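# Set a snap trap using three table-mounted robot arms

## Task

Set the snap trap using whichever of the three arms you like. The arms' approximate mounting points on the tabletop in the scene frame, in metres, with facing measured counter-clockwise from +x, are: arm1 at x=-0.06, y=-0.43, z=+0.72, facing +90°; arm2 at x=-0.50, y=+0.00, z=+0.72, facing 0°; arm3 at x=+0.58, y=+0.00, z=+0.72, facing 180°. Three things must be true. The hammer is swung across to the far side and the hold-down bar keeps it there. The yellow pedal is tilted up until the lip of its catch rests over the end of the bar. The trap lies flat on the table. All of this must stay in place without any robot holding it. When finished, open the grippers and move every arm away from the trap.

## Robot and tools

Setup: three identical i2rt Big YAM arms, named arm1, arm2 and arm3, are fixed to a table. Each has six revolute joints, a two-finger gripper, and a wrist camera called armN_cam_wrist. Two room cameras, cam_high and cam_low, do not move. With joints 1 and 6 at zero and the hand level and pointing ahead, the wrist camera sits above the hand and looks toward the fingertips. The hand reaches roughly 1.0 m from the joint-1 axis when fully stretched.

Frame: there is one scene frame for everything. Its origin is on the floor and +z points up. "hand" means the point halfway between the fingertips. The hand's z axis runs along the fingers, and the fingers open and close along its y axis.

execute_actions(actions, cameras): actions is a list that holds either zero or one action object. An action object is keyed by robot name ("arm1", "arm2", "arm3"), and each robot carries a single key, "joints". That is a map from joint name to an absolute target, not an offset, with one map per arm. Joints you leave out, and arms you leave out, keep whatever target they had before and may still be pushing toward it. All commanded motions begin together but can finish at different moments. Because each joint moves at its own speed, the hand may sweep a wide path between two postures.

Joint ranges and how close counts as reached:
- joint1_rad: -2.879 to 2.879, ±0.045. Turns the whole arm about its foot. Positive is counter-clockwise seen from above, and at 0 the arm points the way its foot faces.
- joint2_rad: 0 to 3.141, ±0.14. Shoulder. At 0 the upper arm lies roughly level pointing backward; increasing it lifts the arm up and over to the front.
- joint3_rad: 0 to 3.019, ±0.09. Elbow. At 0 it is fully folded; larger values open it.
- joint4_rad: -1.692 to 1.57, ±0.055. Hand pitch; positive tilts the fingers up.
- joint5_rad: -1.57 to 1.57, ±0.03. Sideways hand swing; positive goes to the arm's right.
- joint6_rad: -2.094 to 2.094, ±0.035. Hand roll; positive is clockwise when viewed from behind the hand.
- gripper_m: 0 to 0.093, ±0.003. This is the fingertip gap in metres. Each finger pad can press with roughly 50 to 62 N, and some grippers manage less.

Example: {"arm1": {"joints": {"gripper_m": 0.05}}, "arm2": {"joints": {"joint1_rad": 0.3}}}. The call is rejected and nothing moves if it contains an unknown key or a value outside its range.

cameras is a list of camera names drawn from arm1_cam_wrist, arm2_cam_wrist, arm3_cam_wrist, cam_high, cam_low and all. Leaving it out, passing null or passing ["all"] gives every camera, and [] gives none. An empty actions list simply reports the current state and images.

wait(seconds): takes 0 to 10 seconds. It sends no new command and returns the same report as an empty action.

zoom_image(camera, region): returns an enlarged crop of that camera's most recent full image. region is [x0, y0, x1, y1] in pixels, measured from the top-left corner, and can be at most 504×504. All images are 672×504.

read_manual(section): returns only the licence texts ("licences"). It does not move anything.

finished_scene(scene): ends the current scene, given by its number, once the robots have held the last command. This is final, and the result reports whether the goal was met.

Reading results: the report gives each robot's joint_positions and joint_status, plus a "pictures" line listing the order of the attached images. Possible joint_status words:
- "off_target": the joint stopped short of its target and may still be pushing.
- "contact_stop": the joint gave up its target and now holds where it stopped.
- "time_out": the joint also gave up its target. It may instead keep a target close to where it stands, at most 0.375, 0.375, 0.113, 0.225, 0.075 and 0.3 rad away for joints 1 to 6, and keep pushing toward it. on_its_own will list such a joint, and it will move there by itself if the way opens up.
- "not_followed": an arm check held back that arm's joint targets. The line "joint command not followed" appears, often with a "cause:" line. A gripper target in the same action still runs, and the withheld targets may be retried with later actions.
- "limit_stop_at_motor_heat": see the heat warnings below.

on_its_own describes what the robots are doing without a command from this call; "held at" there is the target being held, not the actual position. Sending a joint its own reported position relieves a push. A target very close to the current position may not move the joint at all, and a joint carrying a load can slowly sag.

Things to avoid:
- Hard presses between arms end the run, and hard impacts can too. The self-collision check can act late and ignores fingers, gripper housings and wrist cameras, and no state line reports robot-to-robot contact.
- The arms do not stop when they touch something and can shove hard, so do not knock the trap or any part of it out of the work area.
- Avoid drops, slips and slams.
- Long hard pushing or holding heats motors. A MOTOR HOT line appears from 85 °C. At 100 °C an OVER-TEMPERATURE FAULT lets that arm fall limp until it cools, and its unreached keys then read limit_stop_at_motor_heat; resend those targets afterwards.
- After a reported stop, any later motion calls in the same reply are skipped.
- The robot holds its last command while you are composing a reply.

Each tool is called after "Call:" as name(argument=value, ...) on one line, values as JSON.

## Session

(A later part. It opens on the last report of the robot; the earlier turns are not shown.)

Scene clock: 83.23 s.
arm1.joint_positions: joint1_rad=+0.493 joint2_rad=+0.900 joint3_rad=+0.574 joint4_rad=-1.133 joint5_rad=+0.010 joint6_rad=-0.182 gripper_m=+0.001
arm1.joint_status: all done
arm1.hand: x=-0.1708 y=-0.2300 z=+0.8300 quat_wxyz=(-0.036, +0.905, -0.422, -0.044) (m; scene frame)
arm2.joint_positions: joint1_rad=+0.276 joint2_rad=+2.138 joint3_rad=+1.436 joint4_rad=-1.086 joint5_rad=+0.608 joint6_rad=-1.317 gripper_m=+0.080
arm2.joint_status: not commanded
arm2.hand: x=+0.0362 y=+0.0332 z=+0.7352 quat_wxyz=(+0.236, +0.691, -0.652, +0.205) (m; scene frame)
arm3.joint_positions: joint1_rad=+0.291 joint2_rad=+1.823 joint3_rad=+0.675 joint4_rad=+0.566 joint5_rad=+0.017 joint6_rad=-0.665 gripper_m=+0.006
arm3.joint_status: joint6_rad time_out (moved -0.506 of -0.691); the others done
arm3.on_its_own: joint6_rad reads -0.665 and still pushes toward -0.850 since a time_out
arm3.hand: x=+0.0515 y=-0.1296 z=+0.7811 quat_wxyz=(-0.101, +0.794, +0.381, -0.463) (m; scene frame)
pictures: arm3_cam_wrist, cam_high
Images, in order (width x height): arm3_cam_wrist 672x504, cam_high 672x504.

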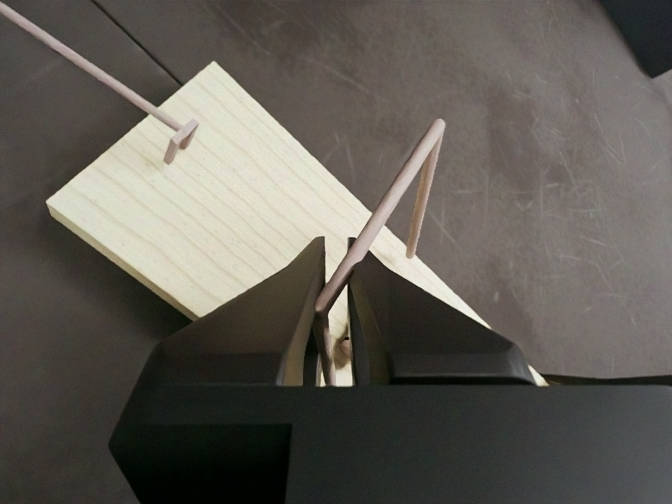

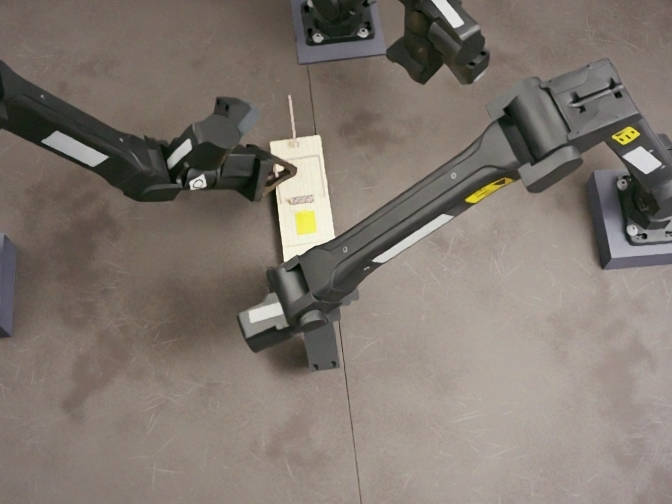

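Call:
execute_actions(actions=[{"arm1":{"joints":{"joint1_rad":0.25,"joint2_rad":1.2,"joint3_rad":0.83,"joint4_rad":-1.13,"joint5_rad":0.5,"joint6_rad":0,"gripper_m":0.02}}}], cameras=[])

Call:
execute_actions(actions=[{"arm1":{"joints":{"joint1_rad":0.03}}}], cameras=["arm1_cam_wrist","arm3_cam_wrist","cam_high"])

Scene clock: 85.00 s.
arm1.joint_positions: joint1_rad=+0.251 joint2_rad=+1.203 joint3_rad=+0.791 joint4_rad=-1.133 joint5_rad=+0.496 joint6_rad=-0.018 gripper_m=+0.020
arm1.joint_status: all done
arm1.hand: x=-0.0634 y=-0.1141 z=+0.8577 quat_wxyz=(-0.202, +0.776, -0.581, +0.138) (m; scene frame)
arm2.joint_positions: joint1_rad=+0.276 joint2_rad=+2.138 joint3_rad=+1.436 joint4_rad=-1.086 joint5_rad=+0.608 joint6_rad=-1.317 gripper_m=+0.080
arm2.joint_status: not commanded
arm2.hand: x=+0.0362 y=+0.0332 z=+0.7352 quat_wxyz=(+0.236, +0.691, -0.652, +0.205) (m; scene frame)
arm3.joint_positions: joint1_rad=+0.291 joint2_rad=+1.823 joint3_rad=+0.675 joint4_rad=+0.566 joint5_rad=+0.017 joint6_rad=-0.665 gripper_m=+0.006
arm3.joint_status: not commanded
arm3.on_its_own: joint6_rad reads -0.665 and still pushes toward -0.850 since a time_out
arm3.hand: x=+0.0515 y=-0.1296 z=+0.7811 quat_wxyz=(-0.101, +0.794, +0.381, -0.463) (m; scene frame)
pictures: none
No camera images: the call's "cameras" was empty. Leave "cameras" out to get every camera's image.

Scene clock: 85.87 s.
arm1.joint_positions: joint1_rad=+0.030 joint2_rad=+1.203 joint3_rad=+0.791 joint4_rad=-1.133 joint5_rad=+0.498 joint6_rad=-0.017 gripper_m=+0.020
arm1.joint_status: all done
arm1.hand: x=+0.0062 y=-0.1210 z=+0.8577 quat_wxyz=(-0.186, +0.707, -0.663, +0.160) (m; scene frame)
arm2.joint_positions: joint1_rad=+0.276 joint2_rad=+2.138 joint3_rad=+1.436 joint4_rad=-1.086 joint5_rad=+0.608 joint6_rad=-1.317 gripper_m=+0.080
arm2.joint_status: not commanded
arm2.hand: x=+0.0362 y=+0.0332 z=+0.7352 quat_wxyz=(+0.236, +0.691, -0.652, +0.205) (m; scene frame)
arm3.joint_positions: joint1_rad=+0.291 joint2_rad=+1.823 joint3_rad=+0.675 joint4_rad=+0.566 joint5_rad=+0.017 joint6_rad=-0.665 gripper_m=+0.006
arm3.joint_status: not commanded
arm3.on_its_own: joint6_rad reads -0.665 and still pushes toward -0.850 since a time_out
arm3.hand: x=+0.0515 y=-0.1296 z=+0.7811 quat_wxyz=(-0.101, +0.794, +0.381, -0.463) (m; scene frame)
pictures: arm1_cam_wrist, arm3_cam_wrist, cam_high
Images, in order (width x height): arm1_cam_wrist 672x504, arm3_cam_wrist 672x504, cam_high 672x504.

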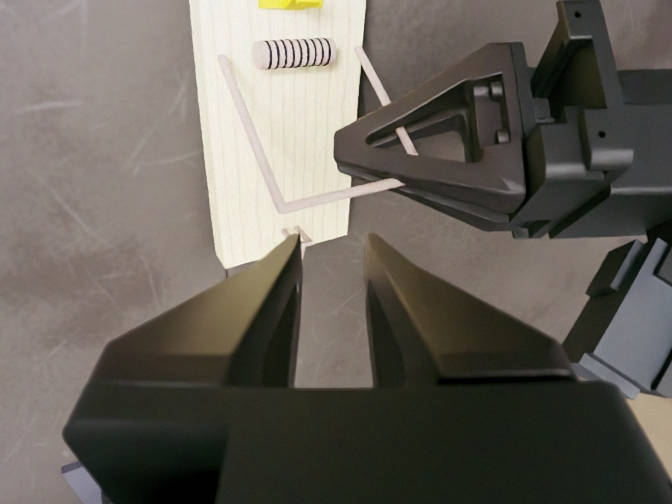

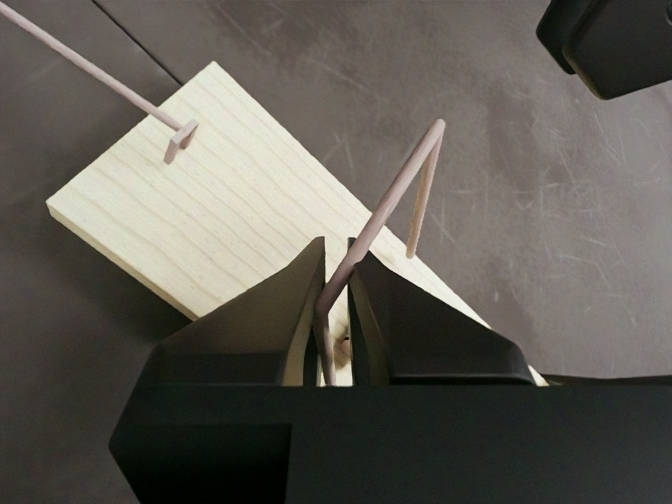

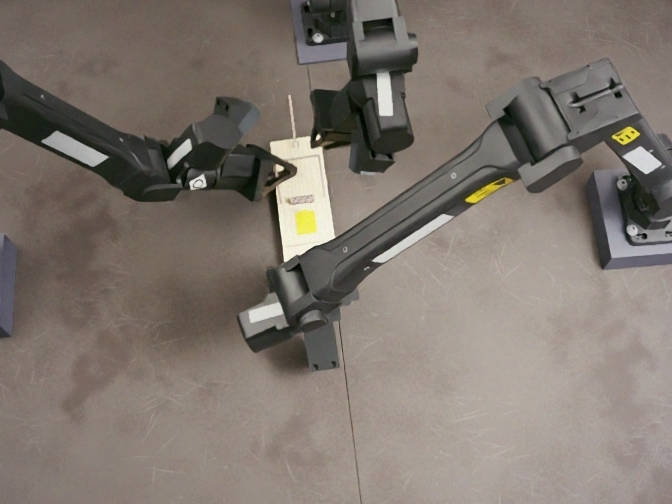

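Call:
execute_actions(actions=[{"arm1":{"joints":{"joint1_rad":0.02,"joint2_rad":1.3,"joint3_rad":0.715,"joint4_rad":-0.97,"gripper_m":0.025}}}], cameras=["arm1_cam_wrist","arm3_cam_wrist"])

Scene clock: 87.07 s.
arm1.joint_positions: joint1_rad=+0.029 joint2_rad=+1.293 joint3_rad=+0.727 joint4_rad=-0.988 joint5_rad=+0.504 joint6_rad=-0.017 gripper_m=+0.025
arm1.joint_status: all done
arm1.hand: x=+0.0071 y=-0.1167 z=+0.8109 quat_wxyz=(-0.184, +0.707, -0.662, +0.166) (m; scene frame)
arm2.joint_positions: joint1_rad=+0.277 joint2_rad=+2.138 joint3_rad=+1.437 joint4_rad=-1.084 joint5_rad=+0.607 joint6_rad=-1.315 gripper_m=+0.080
arm2.joint_status: not commanded
arm2.hand: x=+0.0373 y=+0.0341 z=+0.7354 quat_wxyz=(+0.234, +0.690, -0.653, +0.206) (m; scene frame)
arm3.joint_positions: joint1_rad=+0.293 joint2_rad=+1.826 joint3_rad=+0.675 joint4_rad=+0.563 joint5_rad=+0.017 joint6_rad=-0.696 gripper_m=+0.006
arm3.joint_status: not commanded
arm3.on_its_own: joint6_rad reads -0.696 and still pushes toward -0.850 since a time_out
arm3.hand: x=+0.0527 y=-0.1308 z=+0.7787 quat_wxyz=(-0.107, +0.788, +0.396, -0.459) (m; scene frame)
pictures: arm1_cam_wrist, arm3_cam_wrist
Images, in order (width x height): arm1_cam_wrist 672x504, arm3_cam_wrist 672x504.

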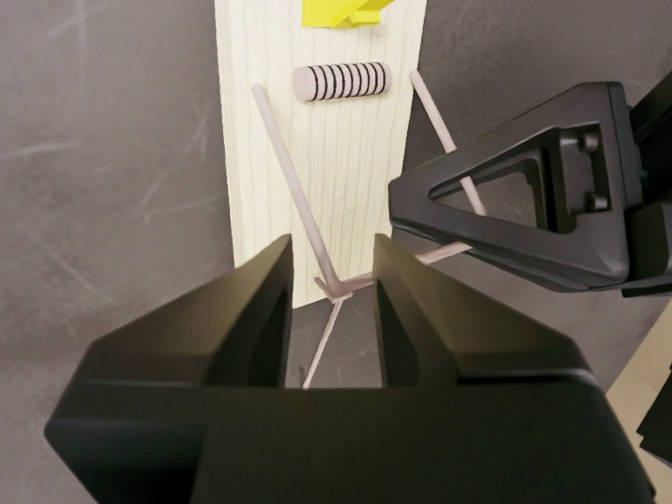

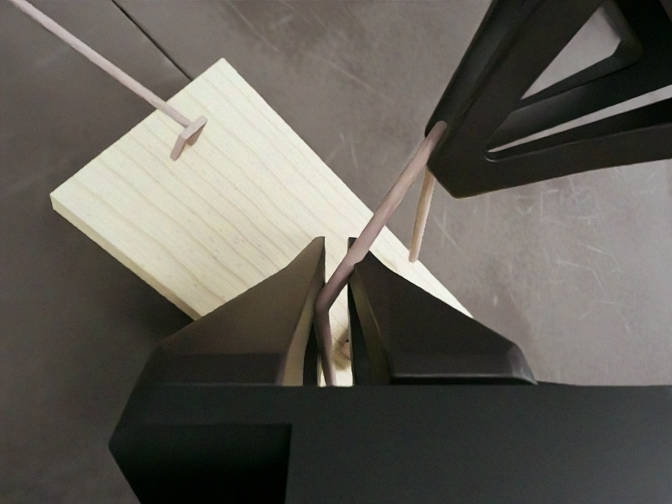

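Call:
execute_actions(actions=[{"arm1":{"joints":{"gripper_m":0}}}], cameras=[])

Call:
execute_actions(actions=[{"arm3":{"joints":{"gripper_m":0.02,"joint1_rad":0.295,"joint6_rad":-0.7}}}], cameras=["arm1_cam_wrist"])

Call:
execute_actions(actions=[{"arm3":{"joints":{"joint2_rad":1.72,"joint3_rad":0.47,"joint4_rad":0.72}}}], cameras=["arm1_cam_wrist","arm3_cam_wrist"])

Scene clock: 87.87 s.
arm1.joint_positions: joint1_rad=+0.030 joint2_rad=+1.293 joint3_rad=+0.727 joint4_rad=-0.974 joint5_rad=+0.492 joint6_rad=-0.017 gripper_m=+0.001
arm1.joint_status: all done
arm1.hand: x=+0.0048 y=-0.1134 z=+0.8102 quat_wxyz=(-0.185, +0.707, -0.664, +0.157) (m; scene frame)
arm2.joint_positions: joint1_rad=+0.277 joint2_rad=+2.138 joint3_rad=+1.437 joint4_rad=-1.084 joint5_rad=+0.608 joint6_rad=-1.318 gripper_m=+0.080
arm2.joint_status: not commanded
arm2.hand: x=+0.0374 y=+0.0340 z=+0.7354 quat_wxyz=(+0.234, +0.691, -0.652, +0.206) (m; scene frame)
arm3.joint_positions: joint1_rad=+0.294 joint2_rad=+1.826 joint3_rad=+0.675 joint4_rad=+0.563 joint5_rad=+0.016 joint6_rad=-0.708 gripper_m=+0.006
arm3.joint_status: not commanded
arm3.on_its_own: joint6_rad reads -0.708 and still pushes toward -0.850 since a time_out
arm3.hand: x=+0.0528 y=-0.1314 z=+0.7787 quat_wxyz=(-0.109, +0.786, +0.401, -0.458) (m; scene frame)
pictures: none
No camera images: the call's "cameras" was empty. Leave "cameras" out to get every camera's image.

Scene clock: 88.87 s.
arm1.joint_positions: joint1_rad=+0.032 joint2_rad=+1.286 joint3_rad=+0.733 joint4_rad=-0.952 joint5_rad=+0.492 joint6_rad=-0.017 gripper_m=+0.001
arm1.joint_status: not commanded
arm1.hand: x=+0.0036 y=-0.1053 z=+0.8145 quat_wxyz=(-0.197, +0.705, -0.666, +0.144) (m; scene frame)
arm2.joint_positions: joint1_rad=+0.276 joint2_rad=+2.140 joint3_rad=+1.438 joint4_rad=-1.074 joint5_rad=+0.609 joint6_rad=-1.302 gripper_m=+0.080
arm2.joint_status: not commanded
arm2.hand: x=+0.0396 y=+0.0336 z=+0.7347 quat_wxyz=(+0.229, +0.685, -0.659, +0.210) (m; scene frame)
arm3.joint_positions: joint1_rad=+0.280 joint2_rad=+1.826 joint3_rad=+0.675 joint4_rad=+0.565 joint5_rad=+0.008 joint6_rad=-0.702 gripper_m=+0.020
arm3.joint_status: all done
arm3.hand: x=+0.0511 y=-0.1255 z=+0.7791 quat_wxyz=(-0.107, +0.788, +0.395, -0.460) (m; scene frame)
pictures: arm1_cam_wrist
Images, in order (width x height): arm1_cam_wrist 672x504.

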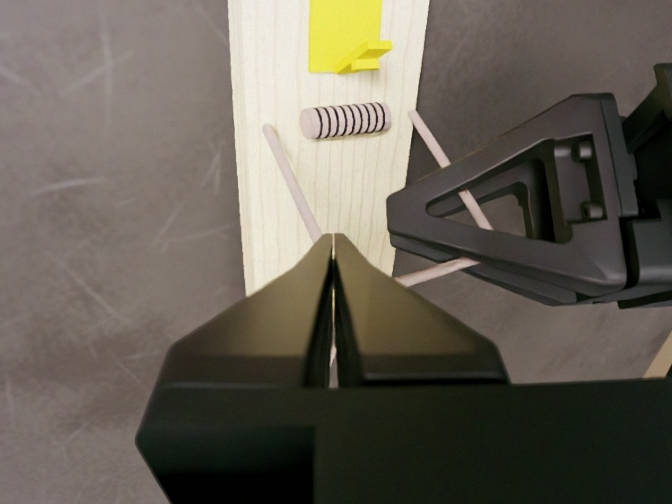

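Scene clock: 89.87 s.
arm1.joint_positions: joint1_rad=+0.032 joint2_rad=+1.286 joint3_rad=+0.745 joint4_rad=-0.935 joint5_rad=+0.495 joint6_rad=-0.017 gripper_m=+0.001
arm1.joint_status: not commanded
arm1.hand: x=+0.0036 y=-0.0965 z=+0.8191 quat_wxyz=(-0.207, +0.702, -0.668, +0.135) (m; scene frame)
arm2.joint_positions: joint1_rad=+0.274 joint2_rad=+2.140 joint3_rad=+1.439 joint4_rad=-1.073 joint5_rad=+0.610 joint6_rad=-1.300 gripper_m=+0.080
arm2.joint_status: not commanded
arm2.hand: x=+0.0401 y=+0.0328 z=+0.7347 quat_wxyz=(+0.229, +0.683, -0.660, +0.211) (m; scene frame)
arm3.joint_positions: joint1_rad=+0.287 joint2_rad=+1.727 joint3_rad=+0.471 joint4_rad=+0.703 joint5_rad=-0.004 joint6_rad=-0.701 gripper_m=+0.020
arm3.joint_status: all done
arm3.hand: x=+0.1184 y=-0.1145 z=+0.7862 quat_wxyz=(-0.104, +0.779, +0.395, -0.476) (m; scene frame)
pictures: arm1_cam_wrist, arm3_cam_wrist
Images, in order (width x height): arm1_cam_wrist 672x504, arm3_cam_wrist 672x504.

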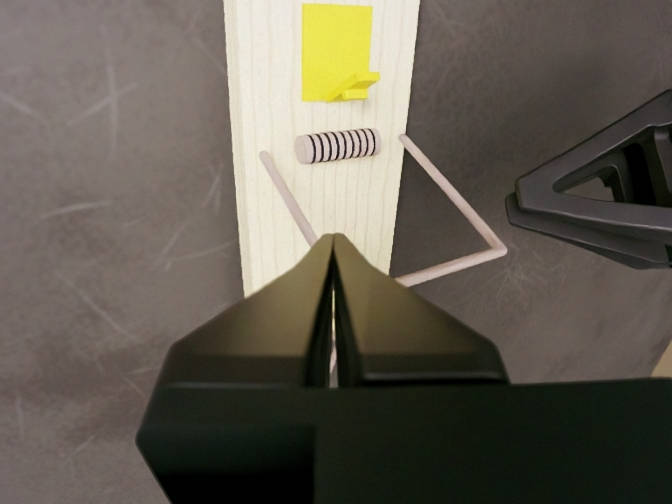

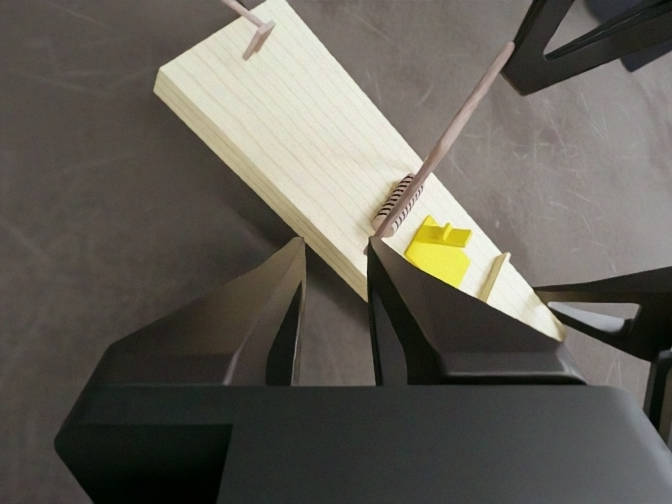

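Call:
execute_actions(actions=[{"arm1":{"joints":{"joint2_rad":1.29,"joint3_rad":0.65,"joint4_rad":-1.04}}}], cameras=["arm1_cam_wrist","arm3_cam_wrist"])

Scene clock: 91.83 s.
arm1.joint_positions: joint1_rad=+0.035 joint2_rad=+1.275 joint3_rad=+0.717 joint4_rad=-0.942 joint5_rad=+0.495 joint6_rad=-0.017 gripper_m=+0.001
arm1.joint_status: joint4_rad time_out (moved -0.007 of -0.105); the others done
arm1.on_its_own: joint4_rad reads -0.942 and still pushes toward -1.040 since a time_out
arm1.hand: x=+0.0035 y=-0.1096 z=+0.8125 quat_wxyz=(-0.199, +0.705, -0.665, +0.144) (m; scene frame)
arm2.joint_positions: joint1_rad=+0.274 joint2_rad=+2.140 joint3_rad=+1.439 joint4_rad=-1.073 joint5_rad=+0.610 joint6_rad=-1.300 gripper_m=+0.080
arm2.joint_status: not commanded
arm2.hand: x=+0.0400 y=+0.0328 z=+0.7345 quat_wxyz=(+0.229, +0.683, -0.660, +0.211) (m; scene frame)
arm3.joint_positions: joint1_rad=+0.287 joint2_rad=+1.727 joint3_rad=+0.471 joint4_rad=+0.703 joint5_rad=-0.004 joint6_rad=-0.701 gripper_m=+0.020
arm3.joint_status: not commanded
arm3.hand: x=+0.1184 y=-0.1145 z=+0.7862 quat_wxyz=(-0.104, +0.779, +0.395, -0.476) (m; scene frame)
pictures: arm1_cam_wrist, arm3_cam_wrist
Images, in order (width x height): arm1_cam_wrist 672x504, arm3_cam_wrist 672x504.

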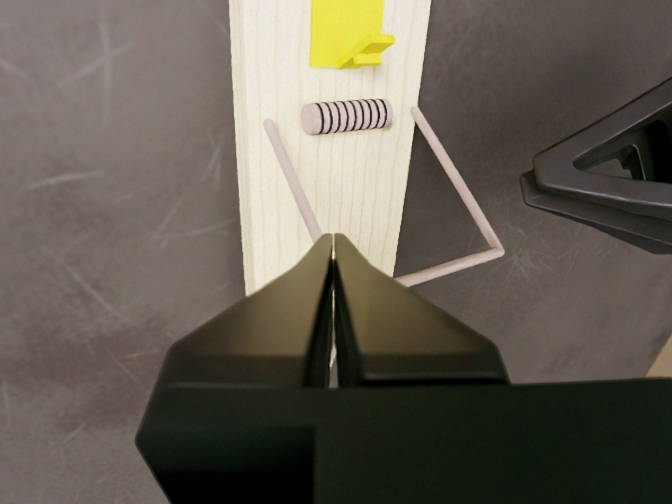

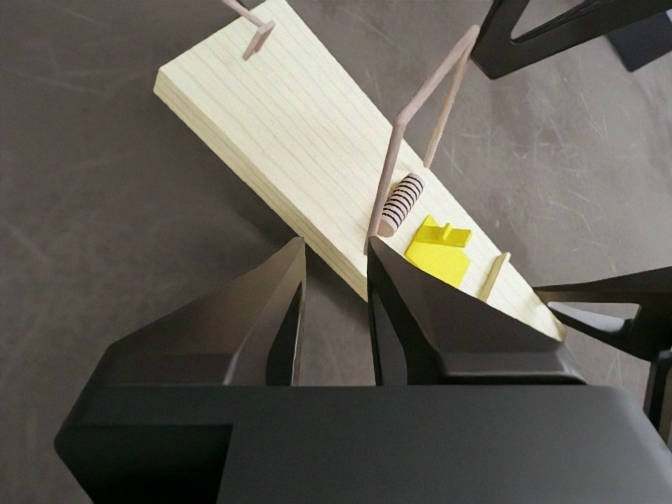

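Works, compliant; continue.

Call:
execute_actions(actions=[{"arm1":{"joints":{"joint2_rad":1.29,"joint3_rad":0.55,"joint4_rad":-1.04}}}], cameras=["arm1_cam_wrist","arm3_cam_wrist"])

Scene clock: 93.13 s.
arm1.joint_positions: joint1_rad=+0.027 joint2_rad=+1.286 joint3_rad=+0.549 joint4_rad=-1.027 joint5_rad=+0.498 joint6_rad=-0.016 gripper_m=+0.001
arm1.joint_status: all done
arm1.hand: x=+0.0111 y=-0.2060 z=+0.7623 quat_wxyz=(-0.110, +0.721, -0.641, +0.237) (m; scene frame)
arm2.joint_positions: joint1_rad=+0.273 joint2_rad=+2.140 joint3_rad=+1.441 joint4_rad=-1.074 joint5_rad=+0.597 joint6_rad=-1.252 gripper_m=+0.080
arm2.joint_status: not commanded
arm2.hand: x=+0.0402 y=+0.0340 z=+0.7339 quat_wxyz=(+0.221, +0.668, -0.679, +0.211) (m; scene frame)
arm3.joint_positions: joint1_rad=+0.287 joint2_rad=+1.727 joint3_rad=+0.471 joint4_rad=+0.703 joint5_rad=-0.004 joint6_rad=-0.701 gripper_m=+0.020
arm3.joint_status: not commanded
arm3.hand: x=+0.1184 y=-0.1145 z=+0.7862 quat_wxyz=(-0.104, +0.779, +0.395, -0.476) (m; scene frame)
pictures: arm1_cam_wrist, arm3_cam_wrist
Images, in order (width x height): arm1_cam_wrist 672x504, arm3_cam_wrist 672x504.

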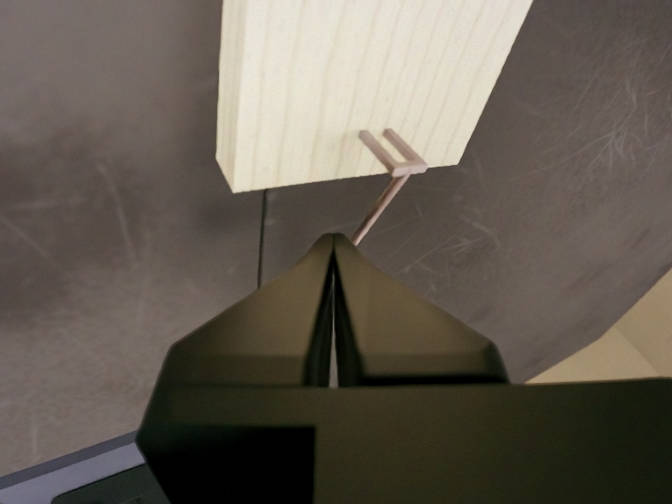

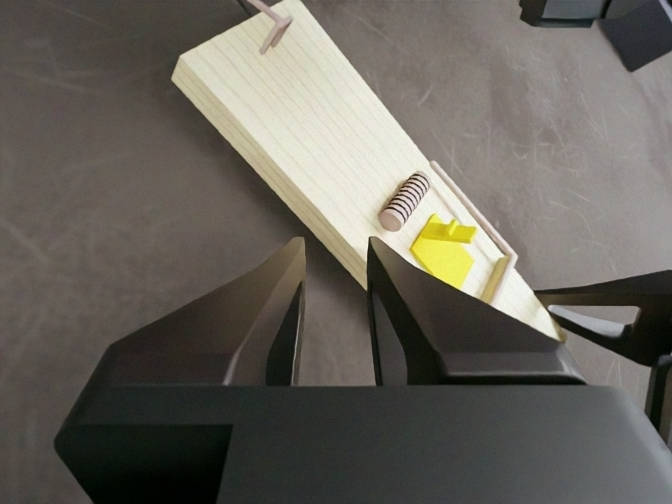

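Call:
execute_actions(actions=[{"arm1":{"joints":{"joint2_rad":1.0,"joint3_rad":0.55,"joint4_rad":-0.3,"joint5_rad":0}},"arm2":{"joints":{"joint1_rad":0.35,"joint2_rad":2.12,"joint3_rad":1.42,"joint4_rad":-1.12,"joint6_rad":-1.18}},"arm3":{"joints":{"joint2_rad":1.45,"joint3_rad":0.7,"joint4_rad":-0.1,"joint6_rad":0,"joint1_rad":0.2,"gripper_m":0.03}}}], cameras=[])

Call:
execute_actions(actions=[{"arm1":{"joints":{"joint1_rad":-0.14,"joint2_rad":1.33,"joint3_rad":0.52,"joint4_rad":0.1,"joint6_rad":-0.1,"gripper_m":0.02}},"arm2":{"joints":{"joint2_rad":2.18}}}], cameras=["arm1_cam_wrist"])

Scene clock: 95.30 s.
arm1.joint_positions: joint1_rad=+0.027 joint2_rad=+0.995 joint3_rad=+0.549 joint4_rad=-0.328 joint5_rad=+0.004 joint6_rad=-0.016 gripper_m=+0.001
arm1.joint_status: all done
arm1.hand: x=-0.0787 y=-0.0376 z=+0.8756 quat_wxyz=(-0.270, +0.672, -0.630, -0.279) (m; scene frame)
arm2.joint_positions: joint1_rad=+0.347 joint2_rad=+2.131 joint3_rad=+1.424 joint4_rad=-1.105 joint5_rad=+0.582 joint6_rad=-1.188 gripper_m=+0.080
arm2.joint_status: all done
arm2.hand: x=+0.0229 y=+0.0715 z=+0.7344 quat_wxyz=(+0.220, +0.675, -0.672, +0.211) (m; scene frame)
arm3.joint_positions: joint1_rad=+0.197 joint2_rad=+1.433 joint3_rad=+0.689 joint4_rad=-0.092 joint5_rad=-0.005 joint6_rad=-0.008 gripper_m=+0.030
arm3.joint_status: all done
arm3.hand: x=+0.1023 y=-0.0731 z=+0.8579 quat_wxyz=(+0.034, +0.931, +0.074, -0.357) (m; scene frame)
pictures: none
No camera images: the call's "cameras" was empty. Leave "cameras" out to get every camera's image.

Scene clock: 96.40 s.
arm1.joint_positions: joint1_rad=-0.140 joint2_rad=+1.334 joint3_rad=+0.526 joint4_rad=+0.072 joint5_rad=+0.002 joint6_rad=-0.082 gripper_m=+0.020
arm1.joint_status: all done
arm1.hand: x=-0.0078 y=+0.0123 z=+0.8003 quat_wxyz=(-0.313, +0.635, -0.658, -0.257) (m; scene frame)
arm2.joint_positions: joint1_rad=+0.347 joint2_rad=+2.133 joint3_rad=+1.424 joint4_rad=-1.106 joint5_rad=+0.583 joint6_rad=-1.187 gripper_m=+0.080
arm2.joint_status: all done
arm2.hand: x=+0.0225 y=+0.0712 z=+0.7336 quat_wxyz=(+0.221, +0.674, -0.672, +0.211) (m; scene frame)
arm3.joint_positions: joint1_rad=+0.197 joint2_rad=+1.433 joint3_rad=+0.689 joint4_rad=-0.092 joint5_rad=-0.005 joint6_rad=-0.008 gripper_m=+0.030
arm3.joint_status: not commanded
arm3.hand: x=+0.1023 y=-0.0731 z=+0.8579 quat_wxyz=(+0.034, +0.931, +0.074, -0.357) (m; scene frame)
pictures: arm1_cam_wrist
Images, in order (width x height): arm1_cam_wrist 672x504.

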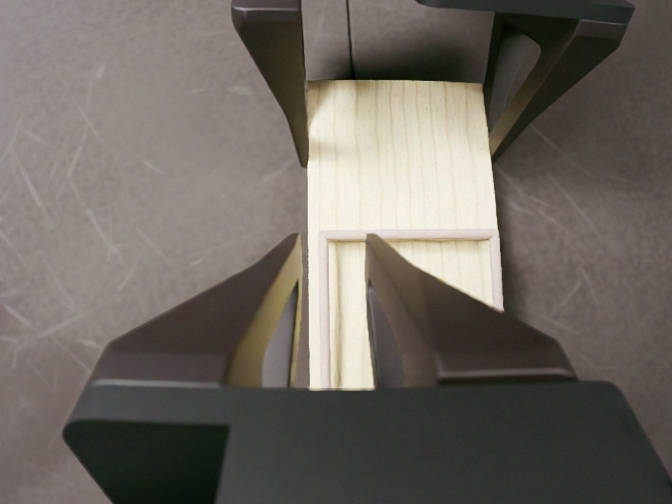

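Call:
execute_actions(actions=[{"arm1":{"joints":{"joint1_rad":-0.12,"joint2_rad":1.47,"joint4_rad":0.17}}}], cameras=["arm1_cam_wrist"])

Call:
execute_actions(actions=[{"arm1":{"joints":{"gripper_m":0}}}], cameras=[])

Call:
execute_actions(actions=[{"arm1":{"joints":{"joint2_rad":1.3,"joint3_rad":0.41,"joint4_rad":0.45}}}], cameras=["arm1_cam_wrist"])

Scene clock: 97.50 s.
arm1.joint_positions: joint1_rad=-0.128 joint2_rad=+1.467 joint3_rad=+0.526 joint4_rad=+0.154 joint5_rad=+0.002 joint6_rad=-0.085 gripper_m=+0.020
arm1.joint_status: all done
arm1.hand: x=-0.0126 y=+0.0164 z=+0.7585 quat_wxyz=(-0.294, +0.647, -0.660, -0.244) (m; scene frame)
arm2.joint_positions: joint1_rad=+0.347 joint2_rad=+2.133 joint3_rad=+1.424 joint4_rad=-1.107 joint5_rad=+0.584 joint6_rad=-1.187 gripper_m=+0.080
arm2.joint_status: not commanded
arm2.hand: x=+0.0224 y=+0.0711 z=+0.7335 quat_wxyz=(+0.222, +0.674, -0.672, +0.211) (m; scene frame)
arm3.joint_positions: joint1_rad=+0.197 joint2_rad=+1.433 joint3_rad=+0.689 joint4_rad=-0.092 joint5_rad=-0.005 joint6_rad=-0.008 gripper_m=+0.030
arm3.joint_status: not commanded
arm3.hand: x=+0.1023 y=-0.0731 z=+0.8579 quat_wxyz=(+0.034, +0.931, +0.074, -0.357) (m; scene frame)
pictures: arm1_cam_wrist
Images, in order (width x height): arm1_cam_wrist 672x504.

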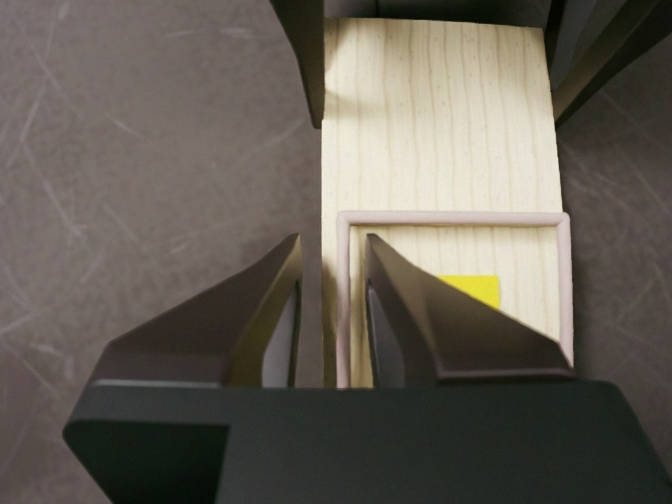

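Scene clock: 97.97 s.
arm1.joint_positions: joint1_rad=-0.130 joint2_rad=+1.467 joint3_rad=+0.526 joint4_rad=+0.155 joint5_rad=+0.009 joint6_rad=-0.086 gripper_m=+0.003
arm1.joint_status: all done
arm1.hand: x=-0.0106 y=+0.0163 z=+0.7586 quat_wxyz=(-0.297, +0.645, -0.661, -0.241) (m; scene frame)
arm2.joint_positions: joint1_rad=+0.347 joint2_rad=+2.133 joint3_rad=+1.424 joint4_rad=-1.108 joint5_rad=+0.584 joint6_rad=-1.183 gripper_m=+0.080
arm2.joint_status: not commanded
arm2.hand: x=+0.0220 y=+0.0710 z=+0.7336 quat_wxyz=(+0.222, +0.673, -0.673, +0.211) (m; scene frame)
arm3.joint_positions: joint1_rad=+0.197 joint2_rad=+1.433 joint3_rad=+0.689 joint4_rad=-0.092 joint5_rad=-0.005 joint6_rad=-0.008 gripper_m=+0.030
arm3.joint_status: not commanded
arm3.hand: x=+0.1023 y=-0.0731 z=+0.8579 quat_wxyz=(+0.034, +0.931, +0.074, -0.357) (m; scene frame)
pictures: none
No camera images: the call's "cameras" was empty. Leave "cameras" out to get every camera's image.

Scene clock: 100.17 s.
arm1.joint_positions: joint1_rad=-0.130 joint2_rad=+1.357 joint3_rad=+0.394 joint4_rad=+0.369 joint5_rad=+0.006 joint6_rad=-0.086 gripper_m=+0.003
arm1.joint_status: joint4_rad time_out (moved +0.214 of +0.295); the others done
arm1.on_its_own: joint4_rad reads +0.369 and still pushes toward +0.450 since a time_out
arm1.hand: x=-0.0132 y=-0.0026 z=+0.7909 quat_wxyz=(-0.363, +0.617, -0.632, -0.298) (m; scene frame)
arm2.joint_positions: joint1_rad=+0.323 joint2_rad=+2.138 joint3_rad=+1.423 joint4_rad=-1.137 joint5_rad=+0.621 joint6_rad=-1.192 gripper_m=+0.080
arm2.joint_status: not commanded
arm2.hand: x=+0.0193 y=+0.0520 z=+0.7364 quat_wxyz=(+0.246, +0.669, -0.667, +0.216) (m; scene frame)
arm3.joint_positions: joint1_rad=+0.197 joint2_rad=+1.433 joint3_rad=+0.689 joint4_rad=-0.092 joint5_rad=-0.005 joint6_rad=-0.008 gripper_m=+0.030
arm3.joint_status: not commanded
arm3.hand: x=+0.1023 y=-0.0731 z=+0.8579 quat_wxyz=(+0.034, +0.931, +0.074, -0.357) (m; scene frame)
pictures: arm1_cam_wrist
Images, in order (width x height): arm1_cam_wrist 672x504.

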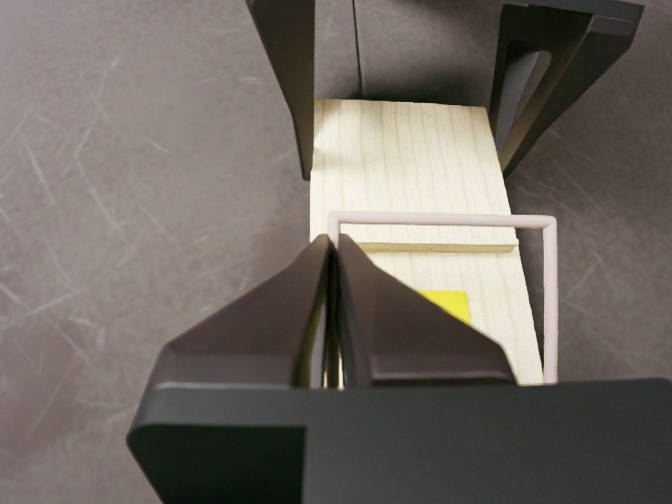

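Call:
execute_actions(actions=[{"arm1":{"joints":{"joint1_rad":-0.14,"joint2_rad":1.3,"joint3_rad":0.23,"joint4_rad":0.85}}}], cameras=[])

Scene clock: 102.80 s.
arm1.joint_positions: joint1_rad=-0.137 joint2_rad=+1.352 joint3_rad=+0.234 joint4_rad=+0.761 joint5_rad=+0.005 joint6_rad=-0.086 gripper_m=+0.003
arm1.joint_status: joint4_rad time_out (moved +0.392 of +0.481); the others done
arm1.on_its_own: joint4_rad reads +0.761 and still pushes toward +0.850 since a time_out
arm1.hand: x=-0.0131 y=-0.0293 z=+0.8123 quat_wxyz=(-0.442, +0.571, -0.590, -0.361) (m; scene frame)
arm2.joint_positions: joint1_rad=+0.293 joint2_rad=+2.137 joint3_rad=+1.418 joint4_rad=-1.143 joint5_rad=+0.644 joint6_rad=-1.214 gripper_m=+0.080
arm2.joint_status: not commanded
arm2.hand: x=+0.0189 y=+0.0325 z=+0.7381 quat_wxyz=(+0.260, +0.665, -0.665, +0.217) (m; scene frame)
arm3.joint_positions: joint1_rad=+0.197 joint2_rad=+1.433 joint3_rad=+0.689 joint4_rad=-0.092 joint5_rad=-0.005 joint6_rad=-0.008 gripper_m=+0.030
arm3.joint_status: not commanded
arm3.hand: x=+0.1023 y=-0.0731 z=+0.8579 quat_wxyz=(+0.034, +0.931, +0.074, -0.357) (m; scene frame)
pictures: none
No camera images: the call's "cameras" was empty. Leave "cameras" out to get every camera's image.

Call:
execute_actions(actions=[{"arm1":{"joints":{"joint1_rad":-0.16,"joint2_rad":1.17,"joint3_rad":0.13,"joint4_rad":0.81}}}], cameras=[])

Call:
execute_actions(actions=[{"arm3":{"joints":{"joint1_rad":0.165,"joint2_rad":1.55,"joint3_rad":0.85,"joint4_rad":-0.07,"joint6_rad":0.1}}}], cameras=["arm3_cam_wrist","arm1_cam_wrist","cam_high"])

Scene clock: 104.07 s.
arm1.joint_positions: joint1_rad=-0.150 joint2_rad=+1.205 joint3_rad=+0.147 joint4_rad=+0.761 joint5_rad=+0.001 joint6_rad=-0.078 gripper_m=+0.003
arm1.joint_status: all done
arm1.hand: x=-0.0126 y=-0.0607 z=+0.8303 quat_wxyz=(-0.460, +0.554, -0.583, -0.376) (m; scene frame)
arm2.joint_positions: joint1_rad=+0.284 joint2_rad=+2.137 joint3_rad=+1.418 joint4_rad=-1.143 joint5_rad=+0.644 joint6_rad=-1.229 gripper_m=+0.080
arm2.joint_status: not commanded
arm2.hand: x=+0.0192 y=+0.0281 z=+0.7381 quat_wxyz=(+0.263, +0.668, -0.663, +0.214) (m; scene frame)
arm3.joint_positions: joint1_rad=+0.197 joint2_rad=+1.433 joint3_rad=+0.689 joint4_rad=-0.092 joint5_rad=-0.005 joint6_rad=-0.008 gripper_m=+0.030
arm3.joint_status: not commanded
arm3.hand: x=+0.1023 y=-0.0731 z=+0.8579 quat_wxyz=(+0.034, +0.931, +0.074, -0.357) (m; scene frame)
pictures: none
No camera images: the call's "cameras" was empty. Leave "cameras" out to get every camera's image.

Scene clock: 105.03 s.
arm1.joint_positions: joint1_rad=-0.150 joint2_rad=+1.205 joint3_rad=+0.147 joint4_rad=+0.761 joint5_rad=+0.001 joint6_rad=-0.078 gripper_m=+0.003
arm1.joint_status: not commanded
arm1.hand: x=-0.0126 y=-0.0607 z=+0.8303 quat_wxyz=(-0.460, +0.554, -0.583, -0.376) (m; scene frame)
arm2.joint_positions: joint1_rad=+0.284 joint2_rad=+2.137 joint3_rad=+1.418 joint4_rad=-1.143 joint5_rad=+0.644 joint6_rad=-1.229 gripper_m=+0.080
arm2.joint_status: not commanded
arm2.hand: x=+0.0192 y=+0.0281 z=+0.7381 quat_wxyz=(+0.263, +0.668, -0.663, +0.214) (m; scene frame)
arm3.joint_positions: joint1_rad=+0.169 joint2_rad=+1.546 joint3_rad=+0.805 joint4_rad=-0.083 joint5_rad=-0.005 joint6_rad=+0.091 gripper_m=+0.030
arm3.joint_status: all done
arm3.hand: x=+0.0548 y=-0.0657 z=+0.8558 quat_wxyz=(+0.047, +0.932, +0.015, -0.360) (m; scene frame)
pictures: arm1_cam_wrist, arm3_cam_wrist, cam_high
Images, in order (width x height): arm1_cam_wrist 672x504, arm3_cam_wrist 672x504, cam_high 672x504.

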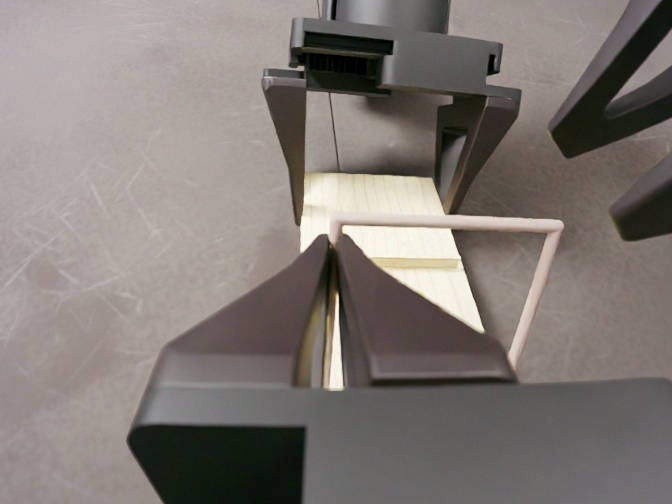

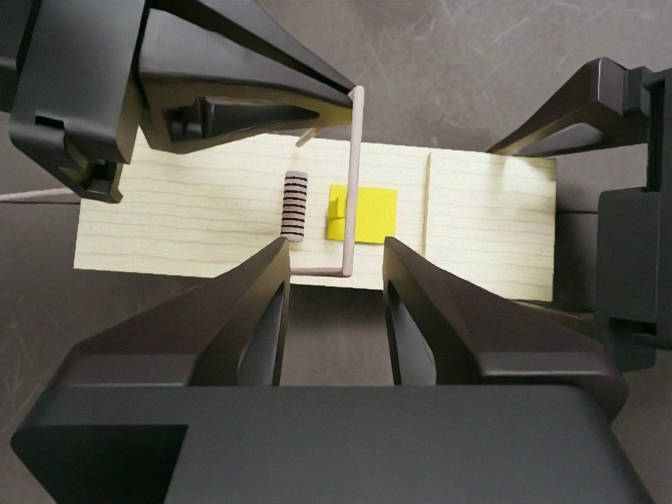

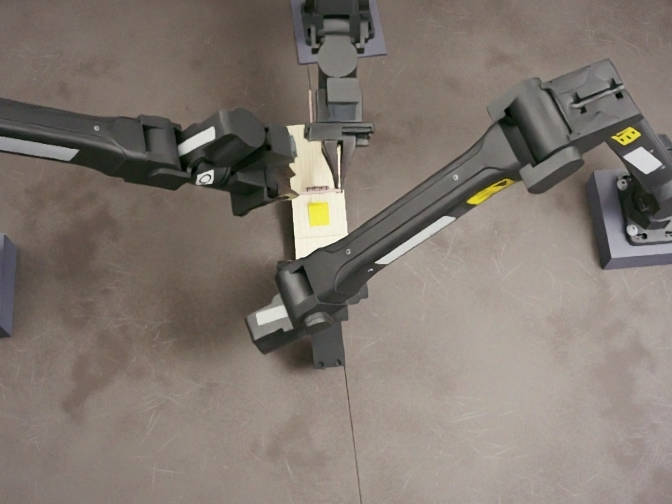

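Call:
execute_actions(actions=[{"arm3":{"joints":{"joint1_rad":0.15,"joint2_rad":1.68,"joint3_rad":0.88,"joint4_rad":0.04}}}], cameras=["arm3_cam_wrist","arm1_cam_wrist"])

Scene clock: 106.30 s.
arm1.joint_positions: joint1_rad=-0.150 joint2_rad=+1.205 joint3_rad=+0.147 joint4_rad=+0.761 joint5_rad=+0.001 joint6_rad=-0.078 gripper_m=+0.003
arm1.joint_status: not commanded
arm1.hand: x=-0.0126 y=-0.0607 z=+0.8303 quat_wxyz=(-0.460, +0.554, -0.583, -0.376) (m; scene frame)
arm2.joint_positions: joint1_rad=+0.284 joint2_rad=+2.137 joint3_rad=+1.418 joint4_rad=-1.143 joint5_rad=+0.644 joint6_rad=-1.229 gripper_m=+0.080
arm2.joint_status: not commanded
arm2.hand: x=+0.0192 y=+0.0281 z=+0.7381 quat_wxyz=(+0.263, +0.668, -0.663, +0.214) (m; scene frame)
arm3.joint_positions: joint1_rad=+0.157 joint2_rad=+1.675 joint3_rad=+0.840 joint4_rad=+0.024 joint5_rad=-0.005 joint6_rad=+0.092 gripper_m=+0.030
arm3.joint_status: all done
arm3.hand: x=+0.0289 y=-0.0623 z=+0.8223 quat_wxyz=(+0.045, +0.929, +0.009, -0.367) (m; scene frame)
pictures: arm1_cam_wrist, arm3_cam_wrist
Images, in order (width x height): arm1_cam_wrist 672x504, arm3_cam_wrist 672x504.

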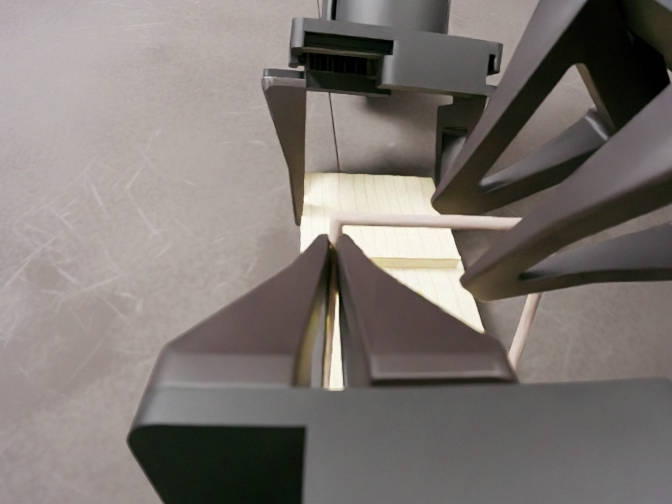

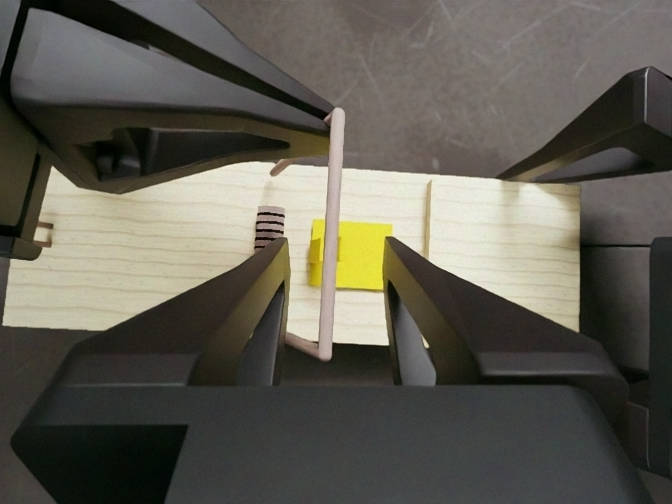

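Call:
execute_actions(actions=[{"arm3":{"joints":{"gripper_m":0}}}], cameras=["arm1_cam_wrist"])

Scene clock: 107.07 s.
arm1.joint_positions: joint1_rad=-0.153 joint2_rad=+1.205 joint3_rad=+0.146 joint4_rad=+0.761 joint5_rad=+0.001 joint6_rad=-0.077 gripper_m=+0.003
arm1.joint_status: not commanded
arm1.hand: x=-0.0115 y=-0.0612 z=+0.8300 quat_wxyz=(-0.460, +0.553, -0.584, -0.375) (m; scene frame)
arm2.joint_positions: joint1_rad=+0.286 joint2_rad=+2.137 joint3_rad=+1.418 joint4_rad=-1.143 joint5_rad=+0.641 joint6_rad=-1.241 gripper_m=+0.080
arm2.joint_status: not commanded
arm2.hand: x=+0.0189 y=+0.0294 z=+0.7378 quat_wxyz=(+0.263, +0.672, -0.659, +0.211) (m; scene frame)
arm3.joint_positions: joint1_rad=+0.159 joint2_rad=+1.675 joint3_rad=+0.840 joint4_rad=+0.025 joint5_rad=-0.011 joint6_rad=+0.156 gripper_m=+0.003
arm3.joint_status: all done
arm3.hand: x=+0.0290 y=-0.0646 z=+0.8225 quat_wxyz=(+0.060, +0.929, -0.019, -0.365) (m; scene frame)
pictures: arm1_cam_wrist
Images, in order (width x height): arm1_cam_wrist 672x504.

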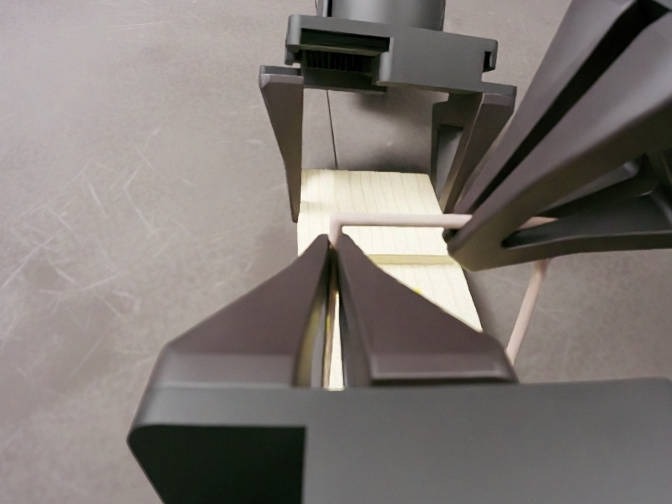

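Call:
execute_actions(actions=[{"arm1":{"joints":{"gripper_m":0.012,"joint2_rad":1.2,"joint4_rad":0.76}},"arm2":{"joints":{"joint1_rad":0.31}},"arm3":{"joints":{"joint1_rad":0.19,"joint2_rad":1.65,"joint6_rad":0.17}}}], cameras=[])

Call:
execute_actions(actions=[{"arm1":{"joints":{"joint2_rad":0.9,"joint3_rad":0.05,"joint4_rad":0.33}}}], cameras=[])

Call:
execute_actions(actions=[{"arm1":{"joints":{"joint1_rad":0.5}},"arm3":{"joints":{"joint1_rad":0.26,"joint3_rad":0.9,"joint6_rad":0.24}}}], cameras=["arm3_cam_wrist"])

Scene clock: 108.03 s.
arm1.joint_positions: joint1_rad=-0.153 joint2_rad=+1.201 joint3_rad=+0.139 joint4_rad=+0.762 joint5_rad=+0.001 joint6_rad=-0.082 gripper_m=+0.012
arm1.joint_status: all done
arm1.hand: x=-0.0118 y=-0.0637 z=+0.8288 quat_wxyz=(-0.461, +0.555, -0.583, -0.374) (m; scene frame)
arm2.joint_positions: joint1_rad=+0.288 joint2_rad=+2.136 joint3_rad=+1.422 joint4_rad=-1.143 joint5_rad=+0.622 joint6_rad=-1.233 gripper_m=+0.080
arm2.joint_status: all done
arm2.hand: x=+0.0193 y=+0.0328 z=+0.7370 quat_wxyz=(+0.257, +0.671, -0.664, +0.205) (m; scene frame)
arm3.joint_positions: joint1_rad=+0.155 joint2_rad=+1.679 joint3_rad=+0.840 joint4_rad=+0.024 joint5_rad=+0.005 joint6_rad=+0.179 gripper_m=+0.003
arm3.joint_status: all done
arm3.hand: x=+0.0291 y=-0.0594 z=+0.8196 quat_wxyz=(+0.056, +0.929, -0.035, -0.363) (m; scene frame)
pictures: none
No camera images: the call's "cameras" was empty. Leave "cameras" out to get every camera's image.

Scene clock: 109.17 s.
arm1.joint_positions: joint1_rad=-0.153 joint2_rad=+0.900 joint3_rad=+0.053 joint4_rad=+0.348 joint5_rad=+0.001 joint6_rad=-0.082 gripper_m=+0.012
arm1.joint_status: all done
arm1.hand: x=-0.0197 y=-0.1243 z=+0.7922 quat_wxyz=(-0.396, +0.593, -0.623, -0.322) (m; scene frame)
arm2.joint_positions: joint1_rad=+0.288 joint2_rad=+2.136 joint3_rad=+1.422 joint4_rad=-1.143 joint5_rad=+0.622 joint6_rad=-1.233 gripper_m=+0.080
arm2.joint_status: not commanded
arm2.hand: x=+0.0193 y=+0.0328 z=+0.7370 quat_wxyz=(+0.257, +0.671, -0.664, +0.205) (m; scene frame)
arm3.joint_positions: joint1_rad=+0.155 joint2_rad=+1.679 joint3_rad=+0.840 joint4_rad=+0.024 joint5_rad=+0.005 joint6_rad=+0.179 gripper_m=+0.003
arm3.joint_status: not commanded
arm3.hand: x=+0.0291 y=-0.0594 z=+0.8196 quat_wxyz=(+0.056, +0.929, -0.035, -0.363) (m; scene frame)
pictures: none
No camera images: the call's "cameras" was empty. Leave "cameras" out to get every camera's image.

Scene clock: 110.90 s.
arm1.joint_positions: joint1_rad=+0.493 joint2_rad=+0.900 joint3_rad=+0.053 joint4_rad=+0.348 joint5_rad=+0.001 joint6_rad=-0.083 gripper_m=+0.012
arm1.joint_status: all done
arm1.hand: x=-0.2119 y=-0.1618 z=+0.7927 quat_wxyz=(-0.274, +0.760, -0.401, -0.431) (m; scene frame)
arm2.joint_positions: joint1_rad=+0.276 joint2_rad=+2.136 joint3_rad=+1.423 joint4_rad=-1.132 joint5_rad=+0.620 joint6_rad=-1.233 gripper_m=+0.080
arm2.joint_status: not commanded
arm2.hand: x=+0.0224 y=+0.0281 z=+0.7365 quat_wxyz=(+0.253, +0.667, -0.670, +0.206) (m; scene frame)
arm3.joint_positions: joint1_rad=+0.195 joint2_rad=+1.679 joint3_rad=+0.842 joint4_rad=+0.024 joint5_rad=+0.024 joint6_rad=+0.219 gripper_m=+0.002
arm3.joint_status: joint1_rad time_out (moved +0.040 of +0.105); the others done
arm3.on_its_own: joint1_rad reads +0.195 and still pushes toward +0.260 since a time_out
arm3.hand: x=+0.0304 y=-0.0784 z=+0.8208 quat_wxyz=(+0.062, +0.929, -0.038, -0.363) (m; scene frame)
pictures: arm3_cam_wrist
Images, in order (width x height): arm3_cam_wrist 672x504.

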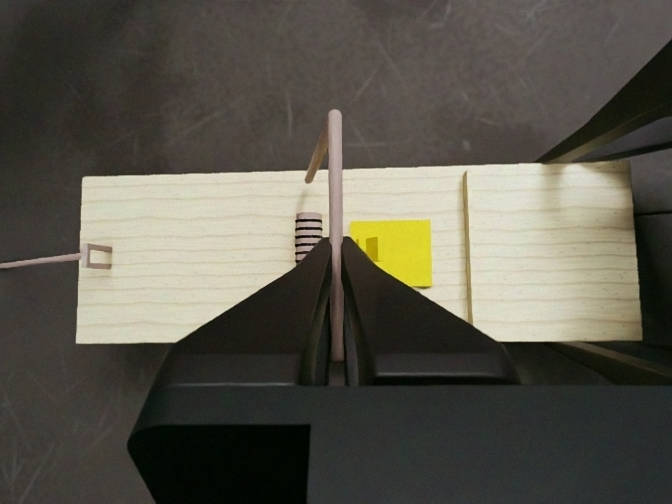

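Call:
execute_actions(actions=[{"arm2":{"joints":{"joint1_rad":0.33}},"arm3":{"joints":{"joint1_rad":0.33,"joint2_rad":1.68,"joint3_rad":0.92,"joint5_rad":-0.05,"joint6_rad":0.28}}}], cameras=["arm3_cam_wrist"])

Scene clock: 112.97 s.
arm1.joint_positions: joint1_rad=+0.493 joint2_rad=+0.900 joint3_rad=+0.053 joint4_rad=+0.348 joint5_rad=+0.001 joint6_rad=-0.083 gripper_m=+0.012
arm1.joint_status: not commanded
arm1.hand: x=-0.2119 y=-0.1618 z=+0.7927 quat_wxyz=(-0.274, +0.760, -0.401, -0.431) (m; scene frame)
arm2.joint_positions: joint1_rad=+0.276 joint2_rad=+2.138 joint3_rad=+1.423 joint4_rad=-1.130 joint5_rad=+0.626 joint6_rad=-1.237 gripper_m=+0.080
arm2.joint_status: joint1_rad time_out (moved -0.001 of +0.054)
arm2.on_its_own: joint1_rad reads +0.276 and still pushes toward +0.330 since a time_out
arm2.hand: x=+0.0227 y=+0.0269 z=+0.7361 quat_wxyz=(+0.254, +0.667, -0.668, +0.208) (m; scene frame)
arm3.joint_positions: joint1_rad=+0.239 joint2_rad=+1.691 joint3_rad=+0.854 joint4_rad=+0.024 joint5_rad=+0.001 joint6_rad=+0.263 gripper_m=+0.002
arm3.joint_status: joint1_rad time_out (moved +0.044 of +0.135); joint5_rad time_out (moved -0.022 of -0.074); the others done
arm3.on_its_own: joint1_rad reads +0.239 and still pushes toward +0.330 since a time_out; joint5_rad reads +0.001 and still pushes toward -0.050 since a time_out
arm3.hand: x=+0.0308 y=-0.1073 z=+0.8200 quat_wxyz=(+0.088, +0.929, -0.034, -0.358) (m; scene frame)
pictures: arm3_cam_wrist
Images, in order (width x height): arm3_cam_wrist 672x504.

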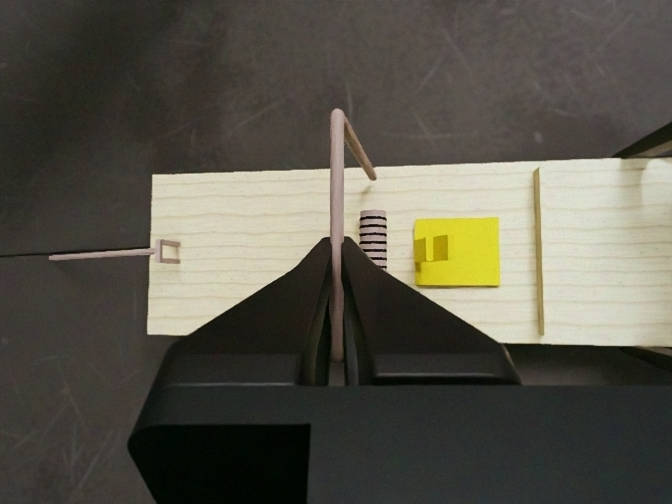

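Call:
execute_actions(actions=[{"arm3":{"joints":{"joint1_rad":0.39,"joint2_rad":1.77,"joint3_rad":0.93,"joint4_rad":0.06,"joint6_rad":0.32}}}], cameras=["arm3_cam_wrist"])

Scene clock: 115.07 s.
arm1.joint_positions: joint1_rad=+0.493 joint2_rad=+0.900 joint3_rad=+0.053 joint4_rad=+0.348 joint5_rad=+0.001 joint6_rad=-0.083 gripper_m=+0.012
arm1.joint_status: not commanded
arm1.hand: x=-0.2119 y=-0.1618 z=+0.7927 quat_wxyz=(-0.274, +0.760, -0.401, -0.431) (m; scene frame)
arm2.joint_positions: joint1_rad=+0.273 joint2_rad=+2.140 joint3_rad=+1.423 joint4_rad=-1.129 joint5_rad=+0.626 joint6_rad=-1.227 gripper_m=+0.080
arm2.joint_status: not commanded
arm2.on_its_own: joint1_rad reads +0.273 and still pushes toward +0.330 since a time_out
arm2.hand: x=+0.0228 y=+0.0253 z=+0.7352 quat_wxyz=(+0.254, +0.663, -0.673, +0.209) (m; scene frame)
arm3.joint_positions: joint1_rad=+0.285 joint2_rad=+1.736 joint3_rad=+0.876 joint4_rad=+0.039 joint5_rad=+0.011 joint6_rad=+0.287 gripper_m=+0.003
arm3.joint_status: joint1_rad time_out (moved +0.046 of +0.151); the others done
arm3.on_its_own: joint1_rad reads +0.285 and still pushes toward +0.390 since a time_out; joint5_rad reads +0.011 and still pushes toward -0.050 since a time_out
arm3.hand: x=+0.0278 y=-0.1325 z=+0.8074 quat_wxyz=(+0.095, +0.931, -0.026, -0.353) (m; scene frame)
pictures: arm3_cam_wrist
Images, in order (width x height): arm3_cam_wrist 672x504.

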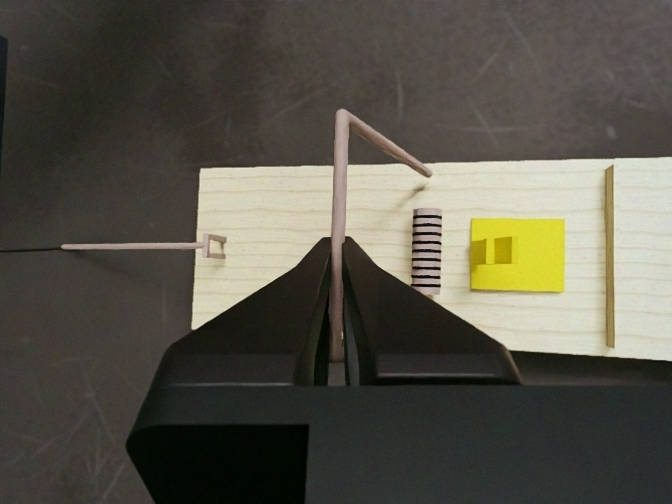

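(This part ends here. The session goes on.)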